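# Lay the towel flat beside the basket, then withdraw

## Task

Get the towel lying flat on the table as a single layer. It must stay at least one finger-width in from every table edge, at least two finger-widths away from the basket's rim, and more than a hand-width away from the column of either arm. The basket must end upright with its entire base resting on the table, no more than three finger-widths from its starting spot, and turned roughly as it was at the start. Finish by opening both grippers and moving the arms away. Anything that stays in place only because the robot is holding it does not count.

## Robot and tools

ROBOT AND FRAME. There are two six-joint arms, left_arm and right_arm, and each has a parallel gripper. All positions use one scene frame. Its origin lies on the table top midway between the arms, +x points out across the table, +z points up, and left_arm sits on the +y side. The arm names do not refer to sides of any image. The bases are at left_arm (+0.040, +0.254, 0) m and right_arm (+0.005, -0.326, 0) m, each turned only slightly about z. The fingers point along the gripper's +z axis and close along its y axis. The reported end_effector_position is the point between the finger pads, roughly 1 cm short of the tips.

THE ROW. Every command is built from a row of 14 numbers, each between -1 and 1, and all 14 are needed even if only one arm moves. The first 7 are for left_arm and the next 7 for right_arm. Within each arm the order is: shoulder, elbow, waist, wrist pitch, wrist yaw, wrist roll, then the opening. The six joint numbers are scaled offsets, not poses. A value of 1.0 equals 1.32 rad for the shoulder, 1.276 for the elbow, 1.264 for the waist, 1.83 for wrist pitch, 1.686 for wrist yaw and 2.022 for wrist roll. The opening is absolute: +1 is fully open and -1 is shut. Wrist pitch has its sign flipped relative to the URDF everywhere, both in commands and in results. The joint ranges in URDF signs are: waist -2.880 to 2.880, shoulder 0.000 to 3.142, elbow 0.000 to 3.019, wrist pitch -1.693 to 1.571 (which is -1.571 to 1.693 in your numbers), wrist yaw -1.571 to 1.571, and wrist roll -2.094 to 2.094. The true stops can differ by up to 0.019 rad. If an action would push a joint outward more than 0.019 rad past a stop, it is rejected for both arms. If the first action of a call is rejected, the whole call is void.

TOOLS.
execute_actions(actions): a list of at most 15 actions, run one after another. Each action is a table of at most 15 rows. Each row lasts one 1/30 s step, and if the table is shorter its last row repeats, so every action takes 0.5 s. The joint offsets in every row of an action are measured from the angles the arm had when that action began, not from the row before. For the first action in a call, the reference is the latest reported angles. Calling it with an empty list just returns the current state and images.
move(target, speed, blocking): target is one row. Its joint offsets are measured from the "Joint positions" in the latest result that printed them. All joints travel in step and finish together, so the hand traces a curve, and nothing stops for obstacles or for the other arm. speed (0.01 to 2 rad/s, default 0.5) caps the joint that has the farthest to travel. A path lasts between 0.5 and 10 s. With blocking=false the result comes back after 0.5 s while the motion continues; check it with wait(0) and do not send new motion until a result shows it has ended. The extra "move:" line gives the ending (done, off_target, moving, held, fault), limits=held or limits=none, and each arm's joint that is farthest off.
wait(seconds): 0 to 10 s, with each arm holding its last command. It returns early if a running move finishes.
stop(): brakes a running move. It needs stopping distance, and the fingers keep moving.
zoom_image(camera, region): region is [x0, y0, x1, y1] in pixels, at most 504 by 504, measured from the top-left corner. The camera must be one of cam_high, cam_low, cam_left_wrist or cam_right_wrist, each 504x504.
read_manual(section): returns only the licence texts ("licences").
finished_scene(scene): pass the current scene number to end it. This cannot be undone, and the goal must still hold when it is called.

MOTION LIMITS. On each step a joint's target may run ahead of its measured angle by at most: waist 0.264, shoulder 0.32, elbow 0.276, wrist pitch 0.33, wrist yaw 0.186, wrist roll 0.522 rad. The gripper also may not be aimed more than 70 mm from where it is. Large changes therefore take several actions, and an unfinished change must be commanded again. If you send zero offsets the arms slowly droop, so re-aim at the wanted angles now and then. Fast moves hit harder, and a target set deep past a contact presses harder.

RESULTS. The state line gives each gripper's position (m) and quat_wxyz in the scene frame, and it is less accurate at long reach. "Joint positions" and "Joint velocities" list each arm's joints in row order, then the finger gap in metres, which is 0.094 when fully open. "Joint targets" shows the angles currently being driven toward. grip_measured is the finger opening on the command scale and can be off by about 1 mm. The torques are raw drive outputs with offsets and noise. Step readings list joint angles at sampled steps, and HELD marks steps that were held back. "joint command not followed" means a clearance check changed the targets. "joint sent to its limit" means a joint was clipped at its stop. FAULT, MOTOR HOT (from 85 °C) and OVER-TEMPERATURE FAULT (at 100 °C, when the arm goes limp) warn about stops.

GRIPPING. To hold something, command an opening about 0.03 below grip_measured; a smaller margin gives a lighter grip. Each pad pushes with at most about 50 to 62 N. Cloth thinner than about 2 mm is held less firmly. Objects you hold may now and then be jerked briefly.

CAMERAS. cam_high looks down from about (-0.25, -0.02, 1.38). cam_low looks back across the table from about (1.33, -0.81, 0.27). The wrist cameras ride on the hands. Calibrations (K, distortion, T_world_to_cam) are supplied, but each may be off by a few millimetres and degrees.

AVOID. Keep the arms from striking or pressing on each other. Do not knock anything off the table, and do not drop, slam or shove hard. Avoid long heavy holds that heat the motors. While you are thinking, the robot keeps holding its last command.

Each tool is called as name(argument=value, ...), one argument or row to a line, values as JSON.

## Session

execute_actions(
  actions=[],
)

zoom_image(
  camera="cam_high",
  region=[100,200,400,500],
)

Scene clock: 0.00 s.
left_arm: end_effector_position=(+0.7219, +0.5274, +0.3622) grip_measured=+1.000 end_effector_quat_wxyz=(+0.083, +0.293, +0.652, +0.694) | right_arm: end_effector_position=(+0.7722, +0.1233, +0.1574) grip_measured=+1.000 end_effector_quat_wxyz=(-0.410, +0.827, -0.382, +0.029)
Joint names: [shoulder, elbow, waist, wrist pitch, wrist yaw, wrist roll]
Joint positions: left_arm=[ 1.786  1.474  0.245 -0.279 -0.82   1.85   0.094] | right_arm=[ 2.413  2.396  0.41   0.81  -0.453 -1.651  0.094]
Joint velocities: left_arm=[ 0.005  0.002  0.005  0.012 -0.066 -0.022  0.   ] | right_arm=[-0.005 -0.002 -0.005  0.002  0.037  0.081  0.   ]
Joint torques (N m, as the arm reports them, + toward a larger Joint positions number): no reading
Joint targets: left_arm=[1.786 1.500 0.245 -0.283 -0.820 1.850] | right_arm=[2.411 2.425 0.410 0.806 -0.453 -1.651]
camera_calibration (this result's frames):
cam_left_wrist: T_world_to_cam=[[-0.262486, 0.143603, -0.95419, 0.462488], [-0.962349, -0.111317, 0.247977, 0.664407], [-0.0706074, 0.983355, 0.167415, -0.407487], [0, 0, 0, 1]] pos_world=[0.732017, 0.40825, 0.344763]
cam_right_wrist: T_world_to_cam=[[0.623312, 0.348621, 0.699961, -0.633659], [0.353538, -0.92405, 0.145406, -0.172375], [0.697491, 0.15683, -0.699222, -0.322281], [0, 0, 0, 1]] pos_world=[0.680696, 0.112167, 0.243256]

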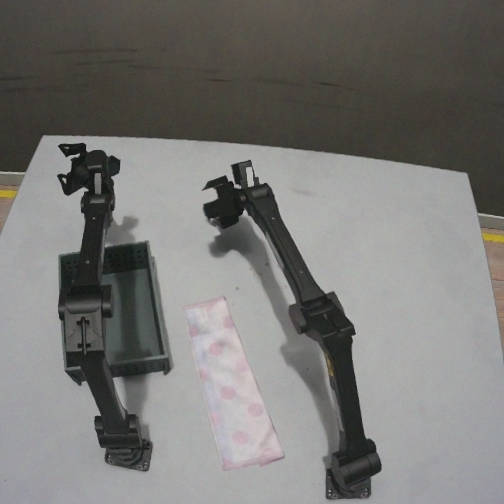

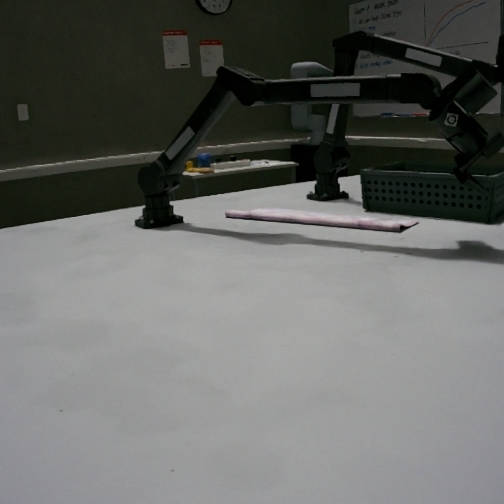

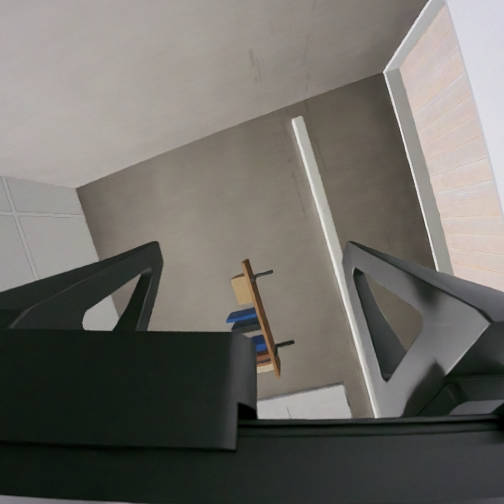

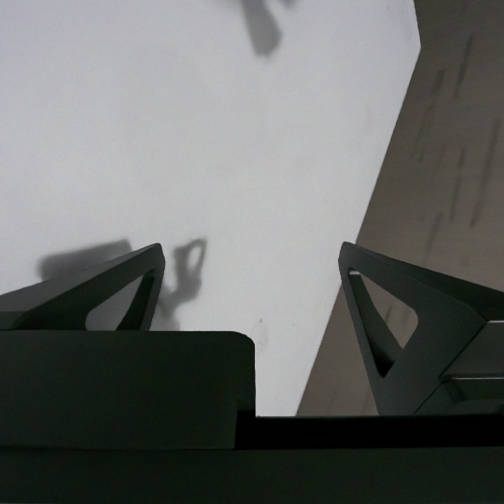

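Region (100, 200, 400, 500) of cam_high's 504x504 image, scaled by 1.680, with more detail than that image has.

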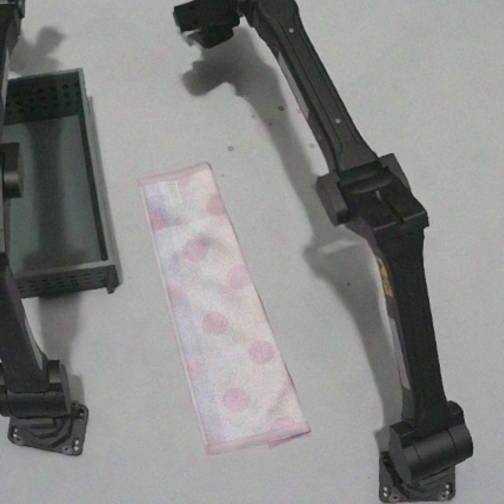

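move(
  target=[-0.35,-0.243,-0.36,0.737,0.486,-0.8,-0.4,-0.83,-0.9,0.3,0.12,0.269,0.9,-0.4],
  speed=0.9,
)

move(
  target=[0.26,0,0,0,0,-0.41,-0.4,0,-0.37,0.48,0,0,0.465,-0.4],
  speed=0.6,
)

Scene clock: 6.23 s.
left_arm: end_effector_position=(+0.4844, +0.1468, +0.2161) grip_measured=-0.398 end_effector_quat_wxyz=(+0.167, +0.233, +0.958, +0.002) | right_arm: end_effector_position=(+0.3409, +0.0308, +0.2722) grip_measured=-0.399 end_effector_quat_wxyz=(+0.212, -0.315, +0.918, +0.114)
Joint names: [shoulder, elbow, waist, wrist pitch, wrist yaw, wrist roll]
Joint positions: left_arm=[ 1.336  1.162 -0.201  1.061 -0.002  0.242  0.028] | right_arm=[ 1.322  1.257  0.779  1.02  -0.004  0.154  0.028]
Joint velocities: left_arm=[-0.005 -0.007 -0.005  0.012  0.022  0.022 -0.   ] | right_arm=[-0.005 -0.017 -0.005  0.027  0.037  0.007  0.001]
Joint torques (N m, as the arm reports them, + toward a larger Joint positions number): left_arm=[-13.2    8.08  -2.1   -0.48   0.14  -0.07] | right_arm=[-11.16   9.05  -0.2   -0.93   0.33   0.06]
Joint targets: left_arm=[1.324 1.164 -0.210 1.070 -0.000 0.233] | right_arm=[1.317 1.247 0.789 1.029 0.001 0.168]
move: done; limits=none; left_arm: farthest joint: the shoulder, 0.012 radians from its target (0.462 radians at the start); right_arm: farthest joint: the wrist roll, 0.015 radians from its target (1.820 radians at the start)
camera_calibration (this result's frames):
cam_left_wrist: T_world_to_cam=[[-0.443271, -0.891841, -0.0901713, 0.368278], [-0.864487, 0.398729, 0.306069, 0.294832], [-0.237011, 0.213623, -0.947729, 0.409061], [0, 0, 0, 1]] pos_world=[0.515077, 0.123502, 0.330649]
cam_right_wrist: T_world_to_cam=[[0.606285, -0.791359, -0.0785412, -0.160064], [-0.780214, -0.611029, 0.133829, 0.257969], [-0.153898, -0.0198596, -0.987887, 0.44763], [0, 0, 0, 1]] pos_world=[0.367204, 0.0398481, 0.395112]

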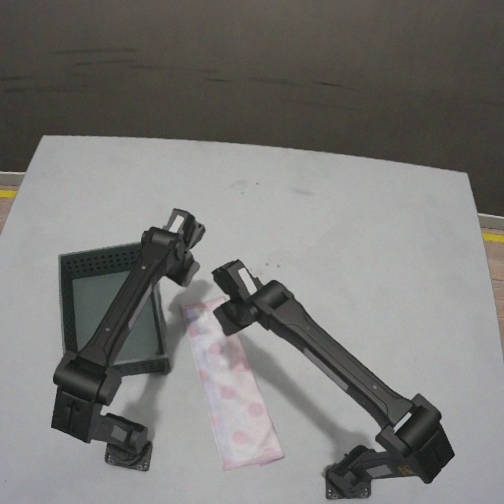

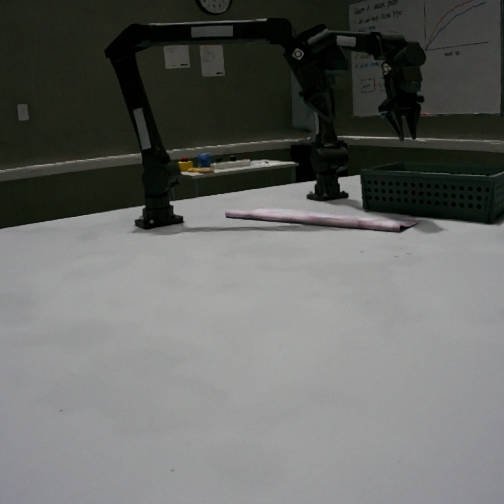

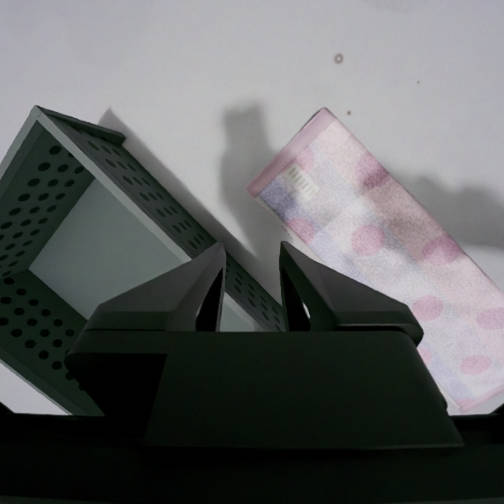

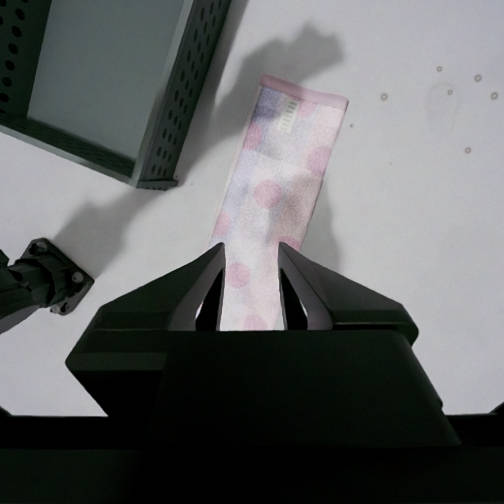

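Scene clock: 8.63 s.
left_arm: end_effector_position=(+0.4870, +0.1462, +0.0690) grip_measured=-0.398 end_effector_quat_wxyz=(+0.001, -0.170, +0.985, +0.001) | right_arm: end_effector_position=(+0.0555, -0.0019, +0.0748) grip_measured=-0.399 end_effector_quat_wxyz=(+0.001, -0.166, +0.986, +0.009)
Joint names: [shoulder, elbow, waist, wrist pitch, wrist yaw, wrist roll]
Joint positions: left_arm=[ 1.667  1.159 -0.201  1.061 -0.002 -0.577  0.028] | right_arm=[ 1.322  0.79   1.379  1.02  -0.004  1.08   0.028]
Joint velocities: left_arm=[-0.005 -0.022 -0.024  0.007 -0.095 -0.051  0.001] | right_arm=[-0.005  0.002  0.005 -0.002  0.007  0.066  0.001]
Joint torques (N m, as the arm reports them, + toward a larger Joint positions number): left_arm=[-14.56   6.89  -1.64  -0.3    0.01  -0.1 ] | right_arm=[-8.24  7.44  0.12 -0.3   0.17  0.07]
Joint targets: left_arm=[1.680 1.162 -0.201 1.061 -0.002 -0.587] | right_arm=[1.322 0.785 1.386 1.020 -0.004 1.094]
move: done; limits=none; left_arm: farthest joint: the shoulder, 0.012 radians from its target (0.343 radians at the start); right_arm: farthest joint: the wrist roll, 0.014 radians from its target (0.940 radians at the start)
camera_calibration (this result's frames):
cam_left_wrist: T_world_to_cam=[[0.335078, -0.942128, -0.0108342, -0.0215893], [-0.755661, -0.275591, 0.59416, 0.368098], [-0.562761, -0.190903, -0.804274, 0.478307], [0, 0, 0, 1]] pos_world=[0.554564, 0.172415, 0.165747]
cam_right_wrist: T_world_to_cam=[[0.304723, -0.952392, -0.00971463, -0.0171598], [-0.780063, -0.255411, 0.571198, 0.00973184], [-0.546485, -0.166479, -0.820755, 0.217062], [0, 0, 0, 1]] pos_world=[0.131442, 0.022279, 0.172429]

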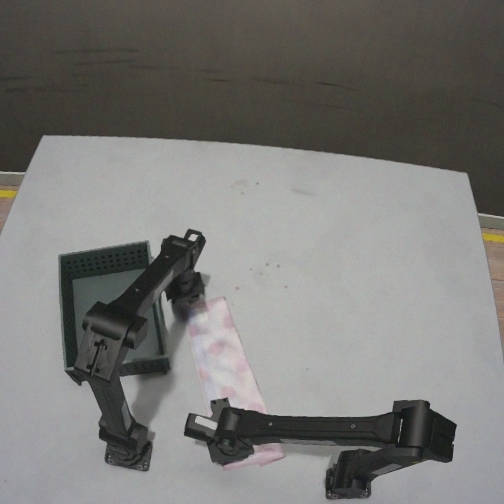

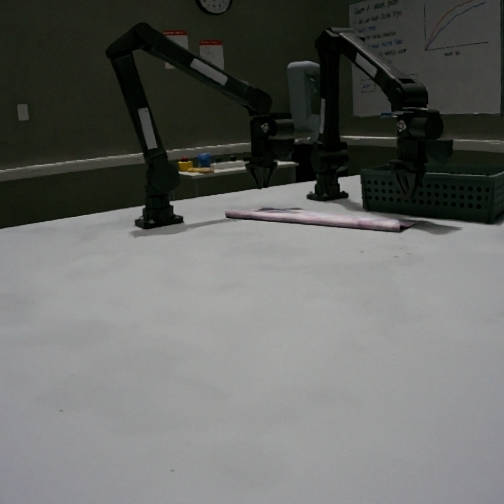

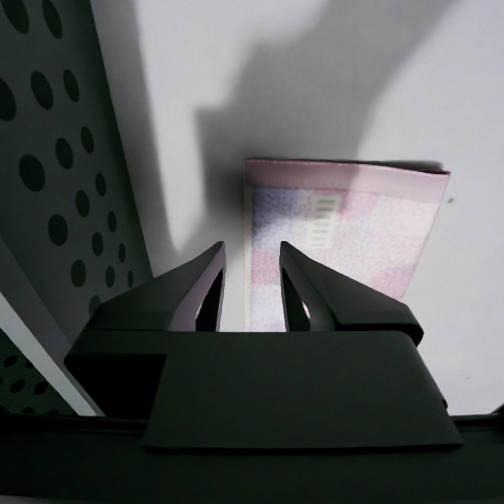

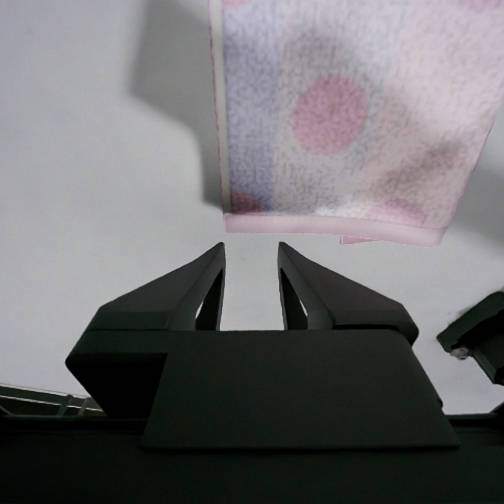

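move(
  target=[0.07,-0.046,0,-0.078,0,0,-0.4,0.135,-0.02,0.022,-0.097,0,0,-0.4],
  speed=0.12,
)

Scene clock: 11.47 s.
left_arm: end_effector_position=(+0.4858, +0.1465, +0.0176) grip_measured=-0.398 end_effector_quat_wxyz=(+0.000, -0.170, +0.985, +0.001) | right_arm: end_effector_position=(+0.0537, +0.0172, +0.0179) grip_measured=-0.399 end_effector_quat_wxyz=(-0.002, -0.173, +0.985, +0.001)
Joint names: [shoulder, elbow, waist, wrist pitch, wrist yaw, wrist roll]
Joint positions: left_arm=[ 1.741  1.099 -0.201  0.929 -0.002 -0.578  0.028] | right_arm=[ 1.486  0.773  1.393  0.857 -0.004  1.081  0.028]
Joint velocities: left_arm=[-0.005 -0.007 -0.005  0.012  0.022 -0.066 -0.   ] | right_arm=[ 0.005 -0.002  0.005 -0.007 -0.051 -0.022 -0.001]
Joint torques (N m, as the arm reports them, + toward a larger Joint positions number): left_arm=[-14.64   6.31  -1.84  -0.67  -0.02   0.01] | right_arm=[-8.72  6.11  0.26 -1.01  0.16 -0.11]
Joint targets: left_arm=[1.760 1.100 -0.201 0.918 -0.002 -0.577] | right_arm=[1.500 0.764 1.407 0.843 -0.004 1.080]
move: done; limits=none; left_arm: farthest joint: the shoulder, 0.019 radians from its target (0.092 radians at the start); right_arm: farthest joint: the waist, 0.014 radians from its target (0.028 radians at the start)
camera_calibration (this result's frames):
cam_left_wrist: T_world_to_cam=[[0.335416, -0.941995, -0.0118753, -0.0216348], [-0.754453, -0.276144, 0.595437, 0.39729], [-0.564178, -0.19076, -0.803314, 0.43698], [0, 0, 0, 1]] pos_world=[0.553528, 0.172688, 0.114215]
cam_right_wrist: T_world_to_cam=[[0.317045, -0.94839, 0.0063043, 0.0000175921], [-0.775211, -0.255311, 0.57781, 0.0453188], [-0.546379, -0.188079, -0.816147, 0.172845], [0, 0, 0, 1]] pos_world=[0.129565, 0.0440955, 0.114881]

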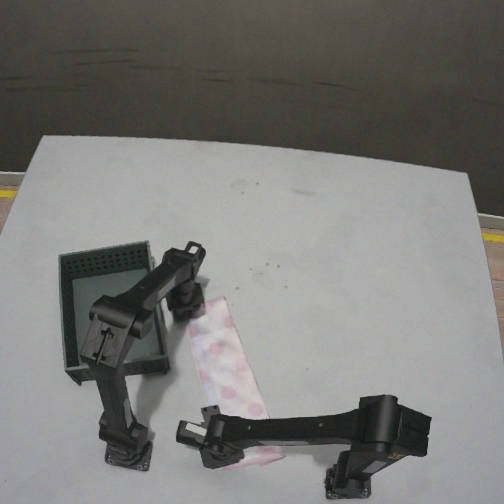

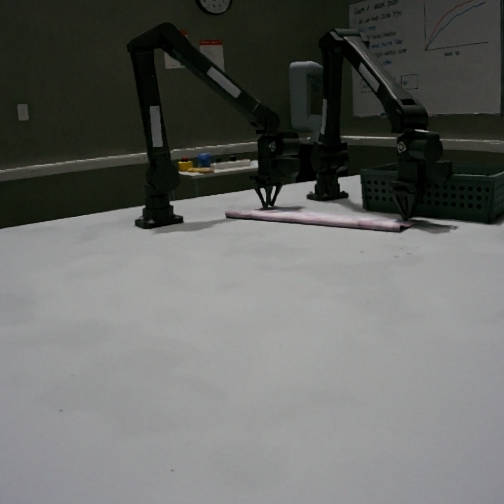

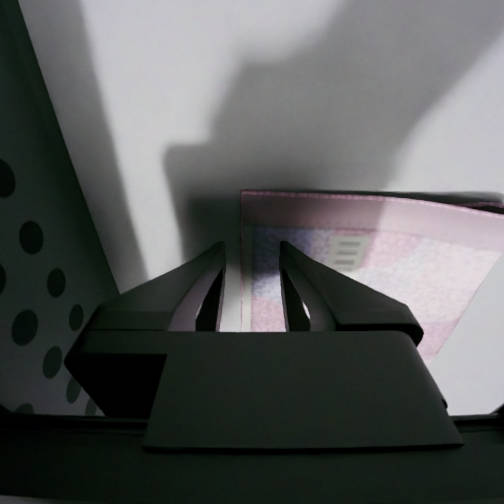

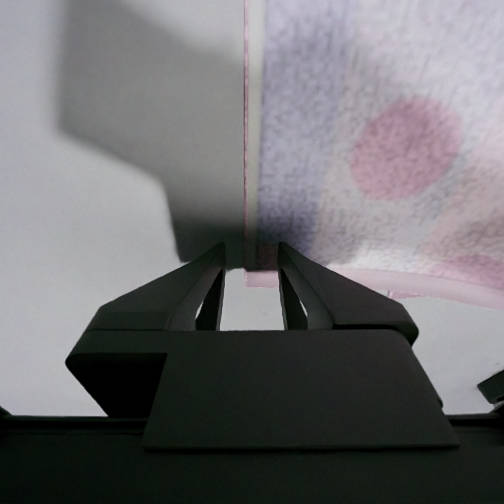

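move(
  target=[0.035,0,0,0,0,0,-0.4,0.035,0,0,-0.015,0,0,-0.4],
  speed=0.06,
)

move(
  target=[0.02,0,0,0,0,0,-1,0.02,-0.01,0,0,0,0,-1],
  speed=0.05,
)

move(
  target=[-0.12,0.15,-0.03,0.16,0,0,-1,-0.13,0.17,-0.03,0.18,0,0,-1],
  speed=0.2,
)

Scene clock: 13.67 s.
left_arm: end_effector_position=(+0.4849, +0.1467, +0.0138) grip_measured=-0.398 end_effector_quat_wxyz=(-0.004, -0.170, +0.985, +0.003) | right_arm: end_effector_position=(+0.0537, +0.0169, +0.0122) grip_measured=-0.399 end_effector_quat_wxyz=(-0.003, -0.173, +0.985, -0.004)
Joint names: [shoulder, elbow, waist, wrist pitch, wrist yaw, wrist roll]
Joint positions: left_arm=[ 1.75   1.099 -0.201  0.929 -0.002 -0.578  0.028] | right_arm=[ 1.504  0.773  1.393  0.85  -0.004  1.081  0.028]
Joint velocities: left_arm=[ 0.005 -0.002 -0.005 -0.002  0.007  0.037  0.   ] | right_arm=[-0.005 -0.012 -0.005 -0.002 -0.051 -0.007 -0.001]
Joint torques (N m, as the arm reports them, + toward a larger Joint positions number): left_arm=[-13.27   6.08  -1.74  -0.15   0.01  -0.02] | right_arm=[-8.22  6.68 -1.28 -1.11  0.2  -0.09]
Joint targets: left_arm=[1.787 1.099 -0.201 0.929 -0.002 -0.578] | right_arm=[1.533 0.773 1.393 0.829 -0.004 1.081]
move: off_target (left_arm, right_arm); limits=none; left_arm: farthest joint: the shoulder, 0.038 radians from its target (0.046 radians at the start); right_arm: farthest joint: the shoulder, 0.028 radians from its target (0.046 radians at the start)
camera_calibration (this result's frames):
cam_left_wrist: T_world_to_cam=[[0.335294, -0.941966, -0.0166679, -0.021009], [-0.749348, -0.277371, 0.601284, 0.396518], [-0.571012, -0.189117, -0.798862, 0.436409], [0, 0, 0, 1]] pos_world=[0.55337, 0.172725, 0.10986]
cam_right_wrist: T_world_to_cam=[[0.317062, -0.948272, 0.0158493, -0.000368255], [-0.774331, -0.249181, 0.581653, 0.0482951], [-0.547617, -0.196693, -0.813282, 0.168276], [0, 0, 0, 1]] pos_world=[0.129664, 0.0447836, 0.108771]

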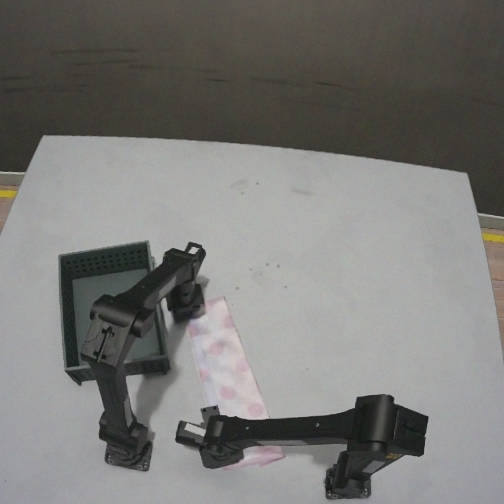

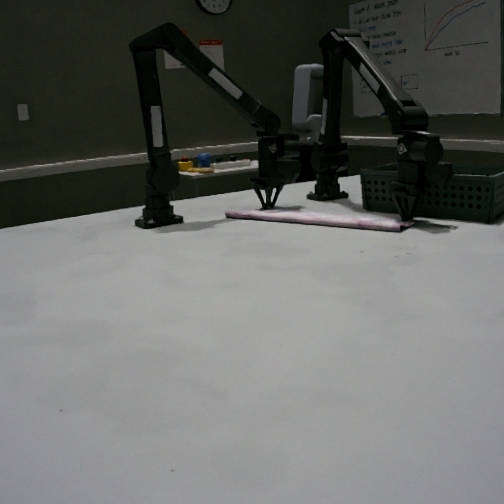

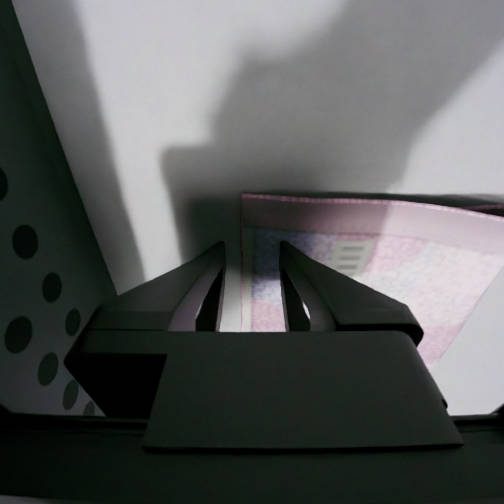

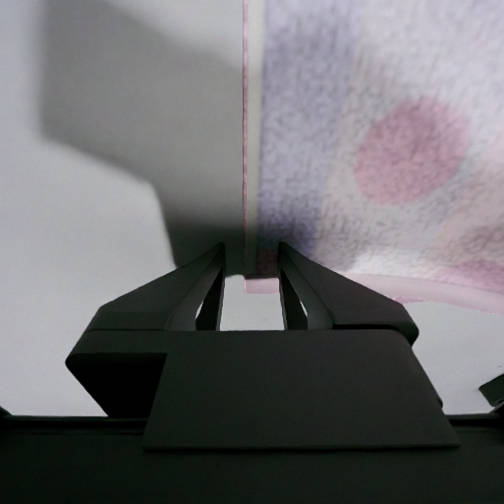

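Scene clock: 14.43 s.
left_arm: end_effector_position=(+0.4841, +0.1469, +0.0124) grip_measured=-0.985 end_effector_quat_wxyz=(-0.005, -0.170, +0.985, +0.004) | right_arm: end_effector_position=(+0.0537, +0.0170, +0.0126) grip_measured=-0.993 end_effector_quat_wxyz=(-0.003, -0.173, +0.985, -0.004)
Joint names: [shoulder, elbow, waist, wrist pitch, wrist yaw, wrist roll]
Joint positions: left_arm=[ 1.752  1.097 -0.201  0.929 -0.002 -0.578  0.001] | right_arm=[ 1.503  0.773  1.393  0.85  -0.004  1.081  0.   ]
Joint velocities: left_arm=[ 0.005 -0.012 -0.005  0.027 -0.066 -0.037 -0.   ] | right_arm=[-0.005  0.002  0.024  0.002  0.037  0.007 -0.001]
Joint torques (N m, as the arm reports them, + toward a larger Joint positions number): left_arm=[-13.91   6.28  -2.06  -0.29  -0.01   0.02] | right_arm=[-7.74  5.73 -0.96 -0.34  0.23 -0.08]
Joint targets: left_arm=[1.776 1.099 -0.201 0.929 -0.002 -0.578] | right_arm=[1.531 0.761 1.393 0.850 -0.004 1.081]
move: off_target (left_arm, right_arm); limits=none; left_arm: farthest joint: the shoulder, 0.025 radians from its target (0.027 radians at the start); right_arm: farthest joint: the shoulder, 0.028 radians from its target (0.026 radians at the start)
camera_calibration (this result's frames):
cam_left_wrist: T_world_to_cam=[[0.335235, -0.941952, -0.018543, -0.0205361], [-0.747337, -0.277855, 0.603559, 0.395852], [-0.573676, -0.188477, -0.797102, 0.436096], [0, 0, 0, 1]] pos_world=[0.552897, 0.172839, 0.108312]
cam_right_wrist: T_world_to_cam=[[0.317059, -0.94829, 0.0148267, -0.00024002], [-0.774425, -0.24984, 0.581245, 0.0481488], [-0.547484, -0.195771, -0.813594, 0.168596], [0, 0, 0, 1]] pos_world=[0.129667, 0.0448081, 0.109186]

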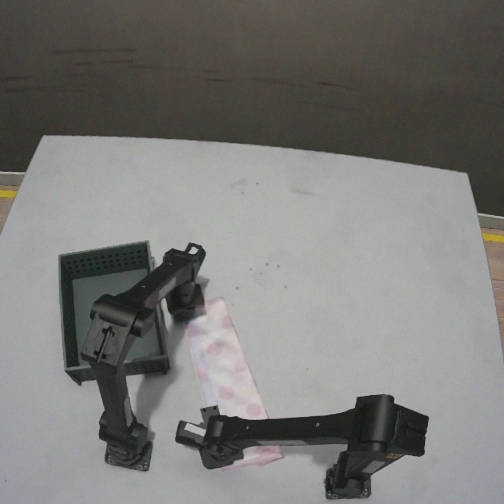

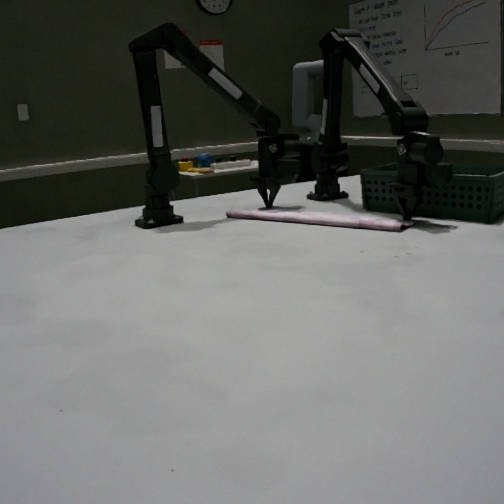

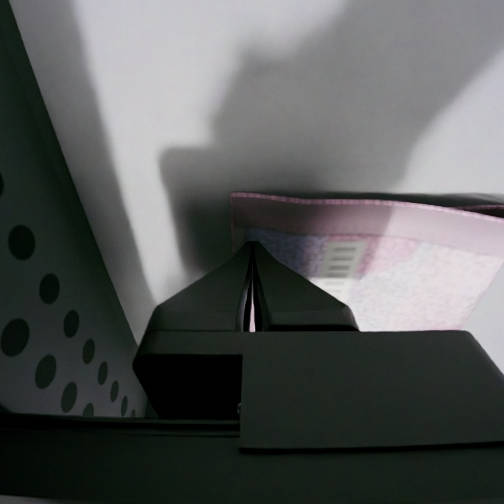

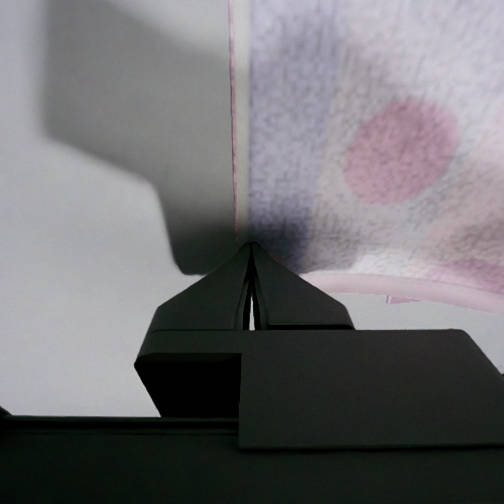

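Scene clock: 16.47 s.
left_arm: end_effector_position=(+0.4861, +0.1356, +0.1266) grip_measured=-0.985 end_effector_quat_wxyz=(+0.000, -0.159, +0.987, +0.001) | right_arm: end_effector_position=(+0.0628, +0.0219, +0.1180) grip_measured=-0.993 end_effector_quat_wxyz=(-0.002, -0.161, +0.987, -0.001)
Joint names: [shoulder, elbow, waist, wrist pitch, wrist yaw, wrist roll]
Joint positions: left_arm=[ 1.608  1.25  -0.224  1.213 -0.002 -0.578  0.001] | right_arm=[ 1.343  0.937  1.369  1.167 -0.004  1.081  0.   ]
Joint velocities: left_arm=[-0.005 -0.002 -0.005  0.007 -0.037 -0.051  0.   ] | right_arm=[-0.015 -0.007  0.005  0.002  0.007 -0.022  0.   ]
Joint torques (N m, as the arm reports them, + toward a larger Joint positions number): left_arm=[-16.93  10.17  -2.73   0.19   0.     0.02] | right_arm=[-9.87 12.65 -2.15  0.19  0.18 -0.09]
Joint targets: left_arm=[1.593 1.289 -0.239 1.222 -0.002 -0.578] | right_arm=[1.331 0.991 1.355 1.180 -0.004 1.081]
move: off_target (left_arm, right_arm); limits=none; left_arm: farthest joint: the elbow, 0.039 radians from its target (0.191 radians at the start); right_arm: farthest joint: the elbow, 0.053 radians from its target (0.216 radians at the start)
camera_calibration (this result's frames):
cam_left_wrist: T_world_to_cam=[[0.313773, -0.949426, -0.0116669, -0.0191966], [-0.760795, -0.258747, 0.595182, 0.33031], [-0.5681, -0.177876, -0.803506, 0.52275], [0, 0, 0, 1]] pos_world=[0.554296, 0.160226, 0.223214]
cam_right_wrist: T_world_to_cam=[[0.294533, -0.955592, 0.00971336, 0.00212066], [-0.780667, -0.23473, 0.57919, -0.00453532], [-0.551189, -0.178173, -0.815135, 0.26036], [0, 0, 0, 1]] pos_world=[0.139342, 0.047351, 0.214834]

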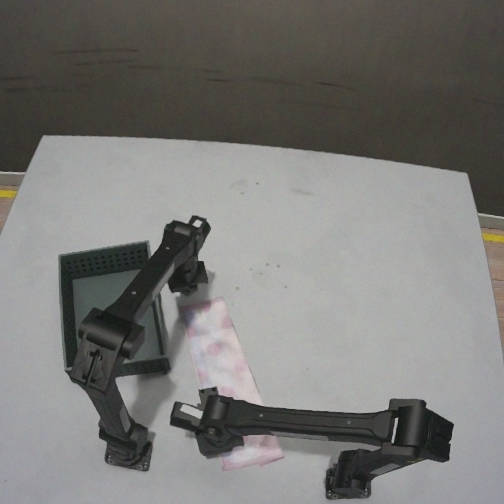

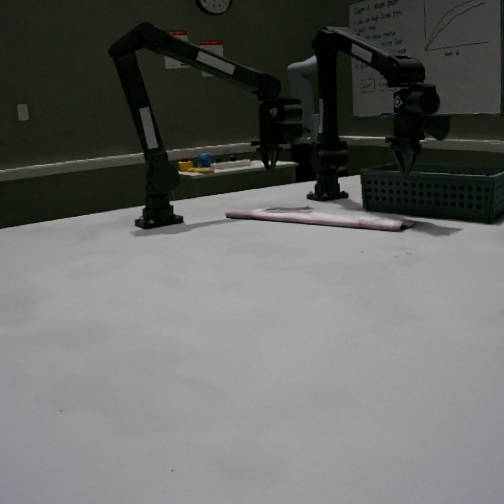

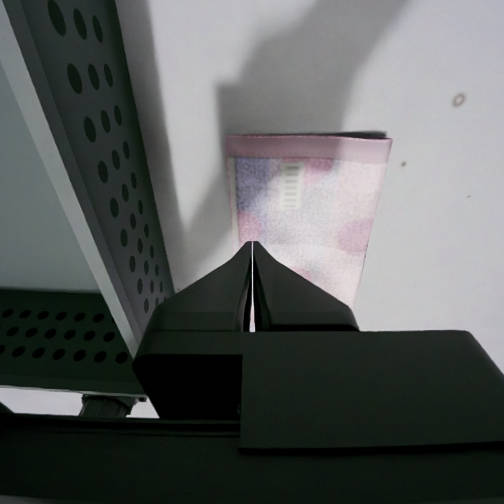

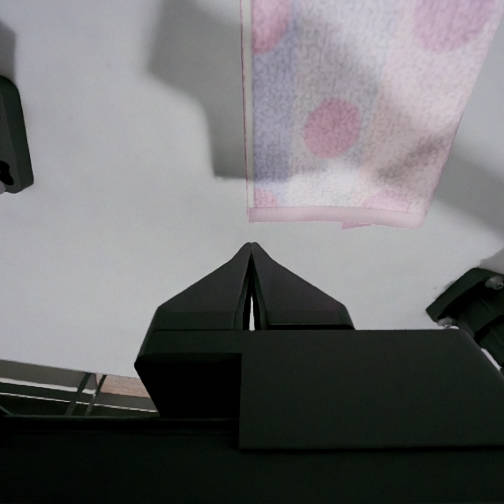

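move(
  target=[0.055,-0.208,0.03,-0.263,0,0,-0.2,0.165,-0.08,0.025,-0.12,0,0,-0.2],
  speed=0.2,
)

move(
  target=[0.05,0,0,0,0,0,-0.2,0.05,0,0,0,0,0,-0.2],
  speed=0.07,
)

move(
  target=[0.04,0,0,0,0,0,-1,0.04,-0.01,0,0,0,0,-1],
)

Scene clock: 22.30 s.
left_arm: end_effector_position=(+0.4846, +0.1466, +0.0182) grip_measured=-0.203 end_effector_quat_wxyz=(+0.068, -0.170, +0.983, -0.028) | right_arm: end_effector_position=(+0.0563, +0.0193, +0.0190) grip_measured=-0.201 end_effector_quat_wxyz=(-0.016, -0.169, +0.984, -0.044)
Joint names: [shoulder, elbow, waist, wrist pitch, wrist yaw, wrist roll]
Joint positions: left_arm=[ 1.662  0.983 -0.201  0.743 -0.002 -0.578  0.037] | right_arm=[ 1.547  0.844  1.386  0.961 -0.004  1.081  0.038]
Joint velocities: left_arm=[-0.015  0.007 -0.005 -0.012 -0.007 -0.037 -0.002] | right_arm=[-0.005 -0.007 -0.015  0.002  0.081  0.081  0.   ]
Joint torques (N m, as the arm reports them, + toward a larger Joint positions number): left_arm=[-13.51   6.36  -0.47  -1.     0.03   0.01] | right_arm=[-9.25  5.98  0.13 -0.66  0.2  -0.08]
Joint targets: left_arm=[1.681 0.984 -0.186 0.731 -0.002 -0.578] | right_arm=[1.561 0.835 1.401 0.948 -0.004 1.081]
move: done; limits=none; left_arm: farthest joint: the shoulder, 0.018 radians from its target (0.073 radians at the start); right_arm: farthest joint: the waist, 0.014 radians from its target (0.031 radians at the start)
camera_calibration (this result's frames):
cam_left_wrist: T_world_to_cam=[[0.330927, -0.941129, 0.0690251, -0.0205346], [-0.832999, -0.256969, 0.489979, 0.433241], [-0.443396, -0.219645, -0.868997, 0.383656], [0, 0, 0, 1]] pos_world=[0.537797, 0.176272, 0.122534]
cam_right_wrist: T_world_to_cam=[[0.31156, -0.945953, 0.0900177, -0.000164799], [-0.768566, -0.195156, 0.609278, 0.0450838], [-0.558781, -0.259011, -0.787831, 0.17708], [0, 0, 0, 1]] pos_world=[0.13365, 0.0545082, 0.112055]

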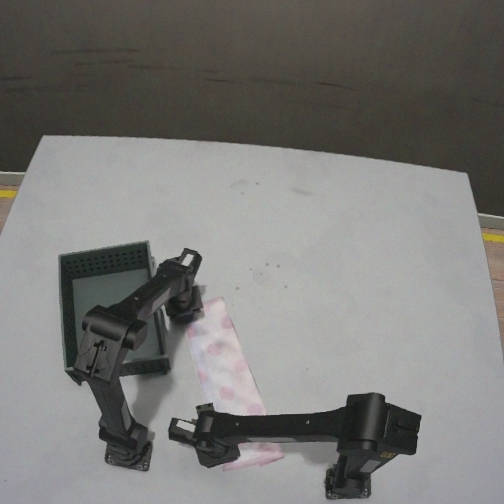

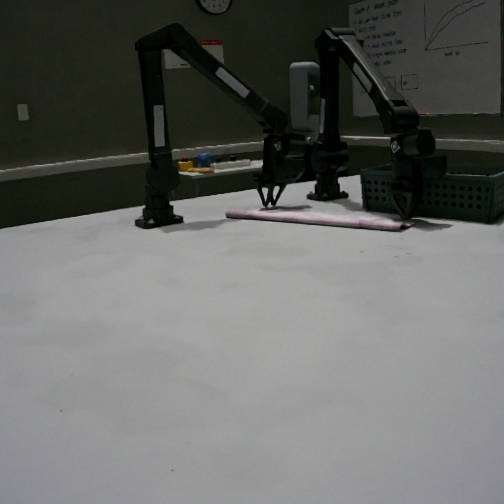

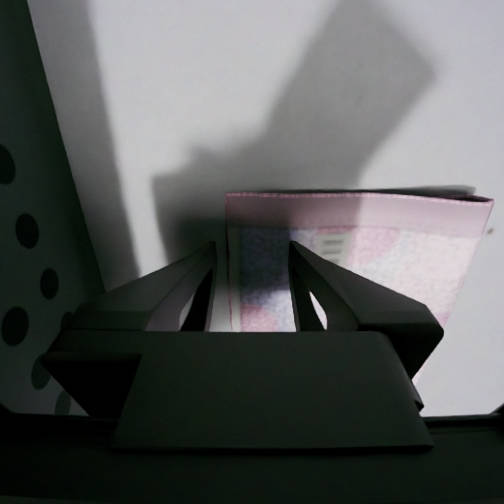

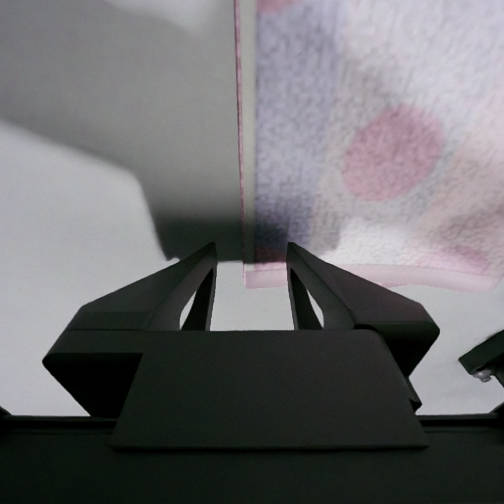

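Scene clock: 23.47 s.
left_arm: end_effector_position=(+0.4831, +0.1470, +0.0124) grip_measured=-0.202 end_effector_quat_wxyz=(+0.062, -0.170, +0.983, -0.026) | right_arm: end_effector_position=(+0.0560, +0.0169, +0.0122) grip_measured=-0.201 end_effector_quat_wxyz=(-0.020, -0.169, +0.984, -0.054)
Joint names: [shoulder, elbow, waist, wrist pitch, wrist yaw, wrist roll]
Joint positions: left_arm=[ 1.676  0.983 -0.201  0.743 -0.002 -0.578  0.037] | right_arm=[ 1.568  0.844  1.386  0.961 -0.004  1.081  0.038]
Joint velocities: left_arm=[ 0.005 -0.007  0.005  0.017  0.007 -0.037  0.   ] | right_arm=[ 0.005  0.012 -0.005  0.007  0.007  0.007 -0.001]
Joint torques (N m, as the arm reports them, + toward a larger Joint positions number): left_arm=[-10.48   6.13  -1.69  -0.52   0.     0.02] | right_arm=[-7.48  6.61 -1.09 -0.09  0.2  -0.08]
Joint targets: left_arm=[1.728 0.983 -0.201 0.743 -0.002 -0.578] | right_arm=[1.613 0.844 1.386 0.961 -0.004 1.081]
move: off_target (left_arm, right_arm); limits=none; left_arm: farthest joint: the shoulder, 0.052 radians from its target (0.066 radians at the start); right_arm: farthest joint: the shoulder, 0.045 radians from its target (0.066 radians at the start)
camera_calibration (this result's frames):
cam_left_wrist: T_world_to_cam=[[0.331776, -0.941333, 0.0617819, -0.0195902], [-0.826574, -0.258516, 0.499945, 0.431931], [-0.454643, -0.216937, -0.863851, 0.383001], [0, 0, 0, 1]] pos_world=[0.537651, 0.176307, 0.116124]
cam_right_wrist: T_world_to_cam=[[0.31187, -0.943892, 0.108652, -0.00197272], [-0.766656, -0.182449, 0.615589, 0.0481119], [-0.561226, -0.275282, -0.780541, 0.171196], [0, 0, 0, 1]] pos_world=[0.13358, 0.0540432, 0.104223]

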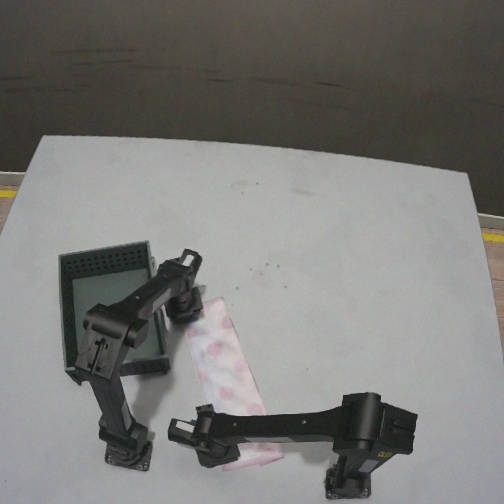

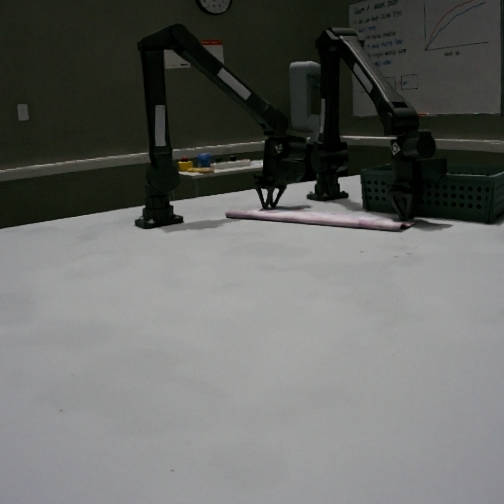

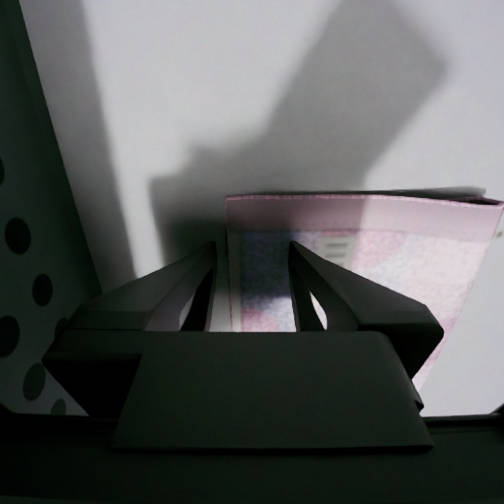

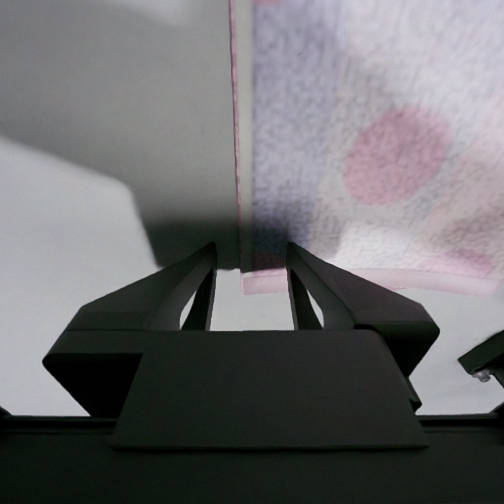

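Scene clock: 24.17 s.
left_arm: end_effector_position=(+0.4825, +0.1468, +0.0114) grip_measured=-0.974 end_effector_quat_wxyz=(+0.061, -0.170, +0.983, -0.026) | right_arm: end_effector_position=(+0.0558, +0.0164, +0.0111) grip_measured=-0.993 end_effector_quat_wxyz=(-0.020, -0.169, +0.984, -0.055)
Joint names: [shoulder, elbow, waist, wrist pitch, wrist yaw, wrist roll]
Joint positions: left_arm=[ 1.677  0.982 -0.201  0.743 -0.001 -0.578  0.001] | right_arm=[ 1.571  0.843  1.386  0.961 -0.004  1.081  0.   ]
Joint velocities: left_arm=[ 0.005  0.002  0.005 -0.007 -0.022  0.066  0.001] | right_arm=[ 0.005 -0.017  0.005  0.002 -0.037 -0.037 -0.001]
Joint torques (N m, as the arm reports them, + toward a larger Joint positions number): left_arm=[-10.45   6.1   -2.01  -0.48  -0.06   0.01] | right_arm=[-6.66  5.59 -0.9  -0.18  0.22 -0.09]
Joint targets: left_arm=[1.728 0.983 -0.201 0.743 -0.002 -0.578] | right_arm=[1.621 0.831 1.386 0.961 -0.004 1.081]
move: off_target (left_arm, right_arm); limits=none; left_arm: farthest joint: the shoulder, 0.052 radians from its target (0.053 radians at the start); right_arm: farthest joint: the shoulder, 0.050 radians from its target (0.053 radians at the start)
camera_calibration (this result's frames):
cam_left_wrist: T_world_to_cam=[[0.331744, -0.941343, 0.0618059, -0.0194368], [-0.825334, -0.25788, 0.502317, 0.43114], [-0.456914, -0.217651, -0.862472, 0.383099], [0, 0, 0, 1]] pos_world=[0.537325, 0.176267, 0.115045]
cam_right_wrist: T_world_to_cam=[[0.311926, -0.943538, 0.111527, -0.00235618], [-0.766119, -0.180358, 0.616873, 0.0484927], [-0.561929, -0.277861, -0.779121, 0.170182], [0, 0, 0, 1]] pos_world=[0.133516, 0.0538099, 0.102941]

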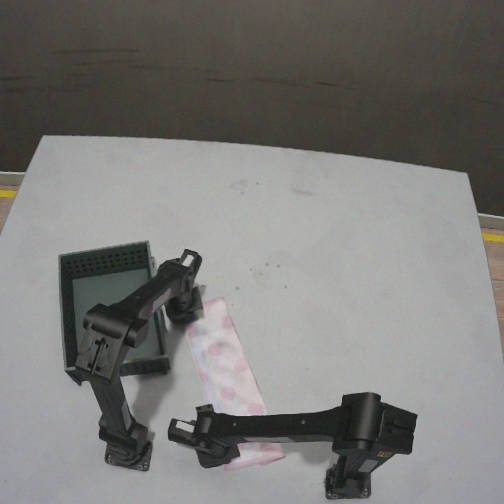

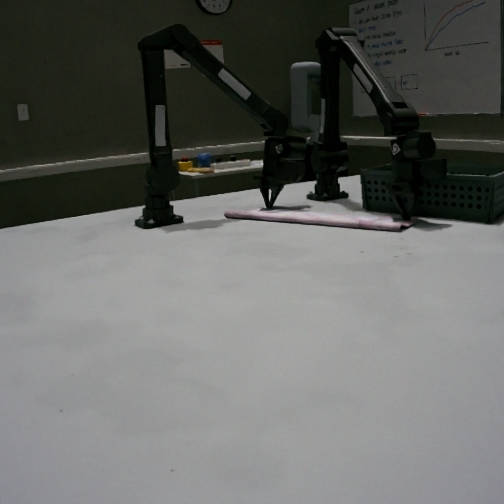

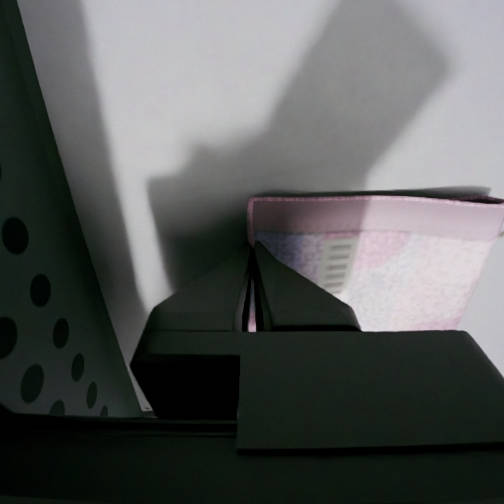

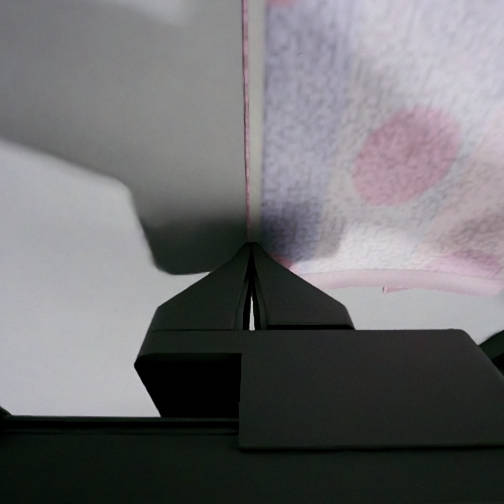

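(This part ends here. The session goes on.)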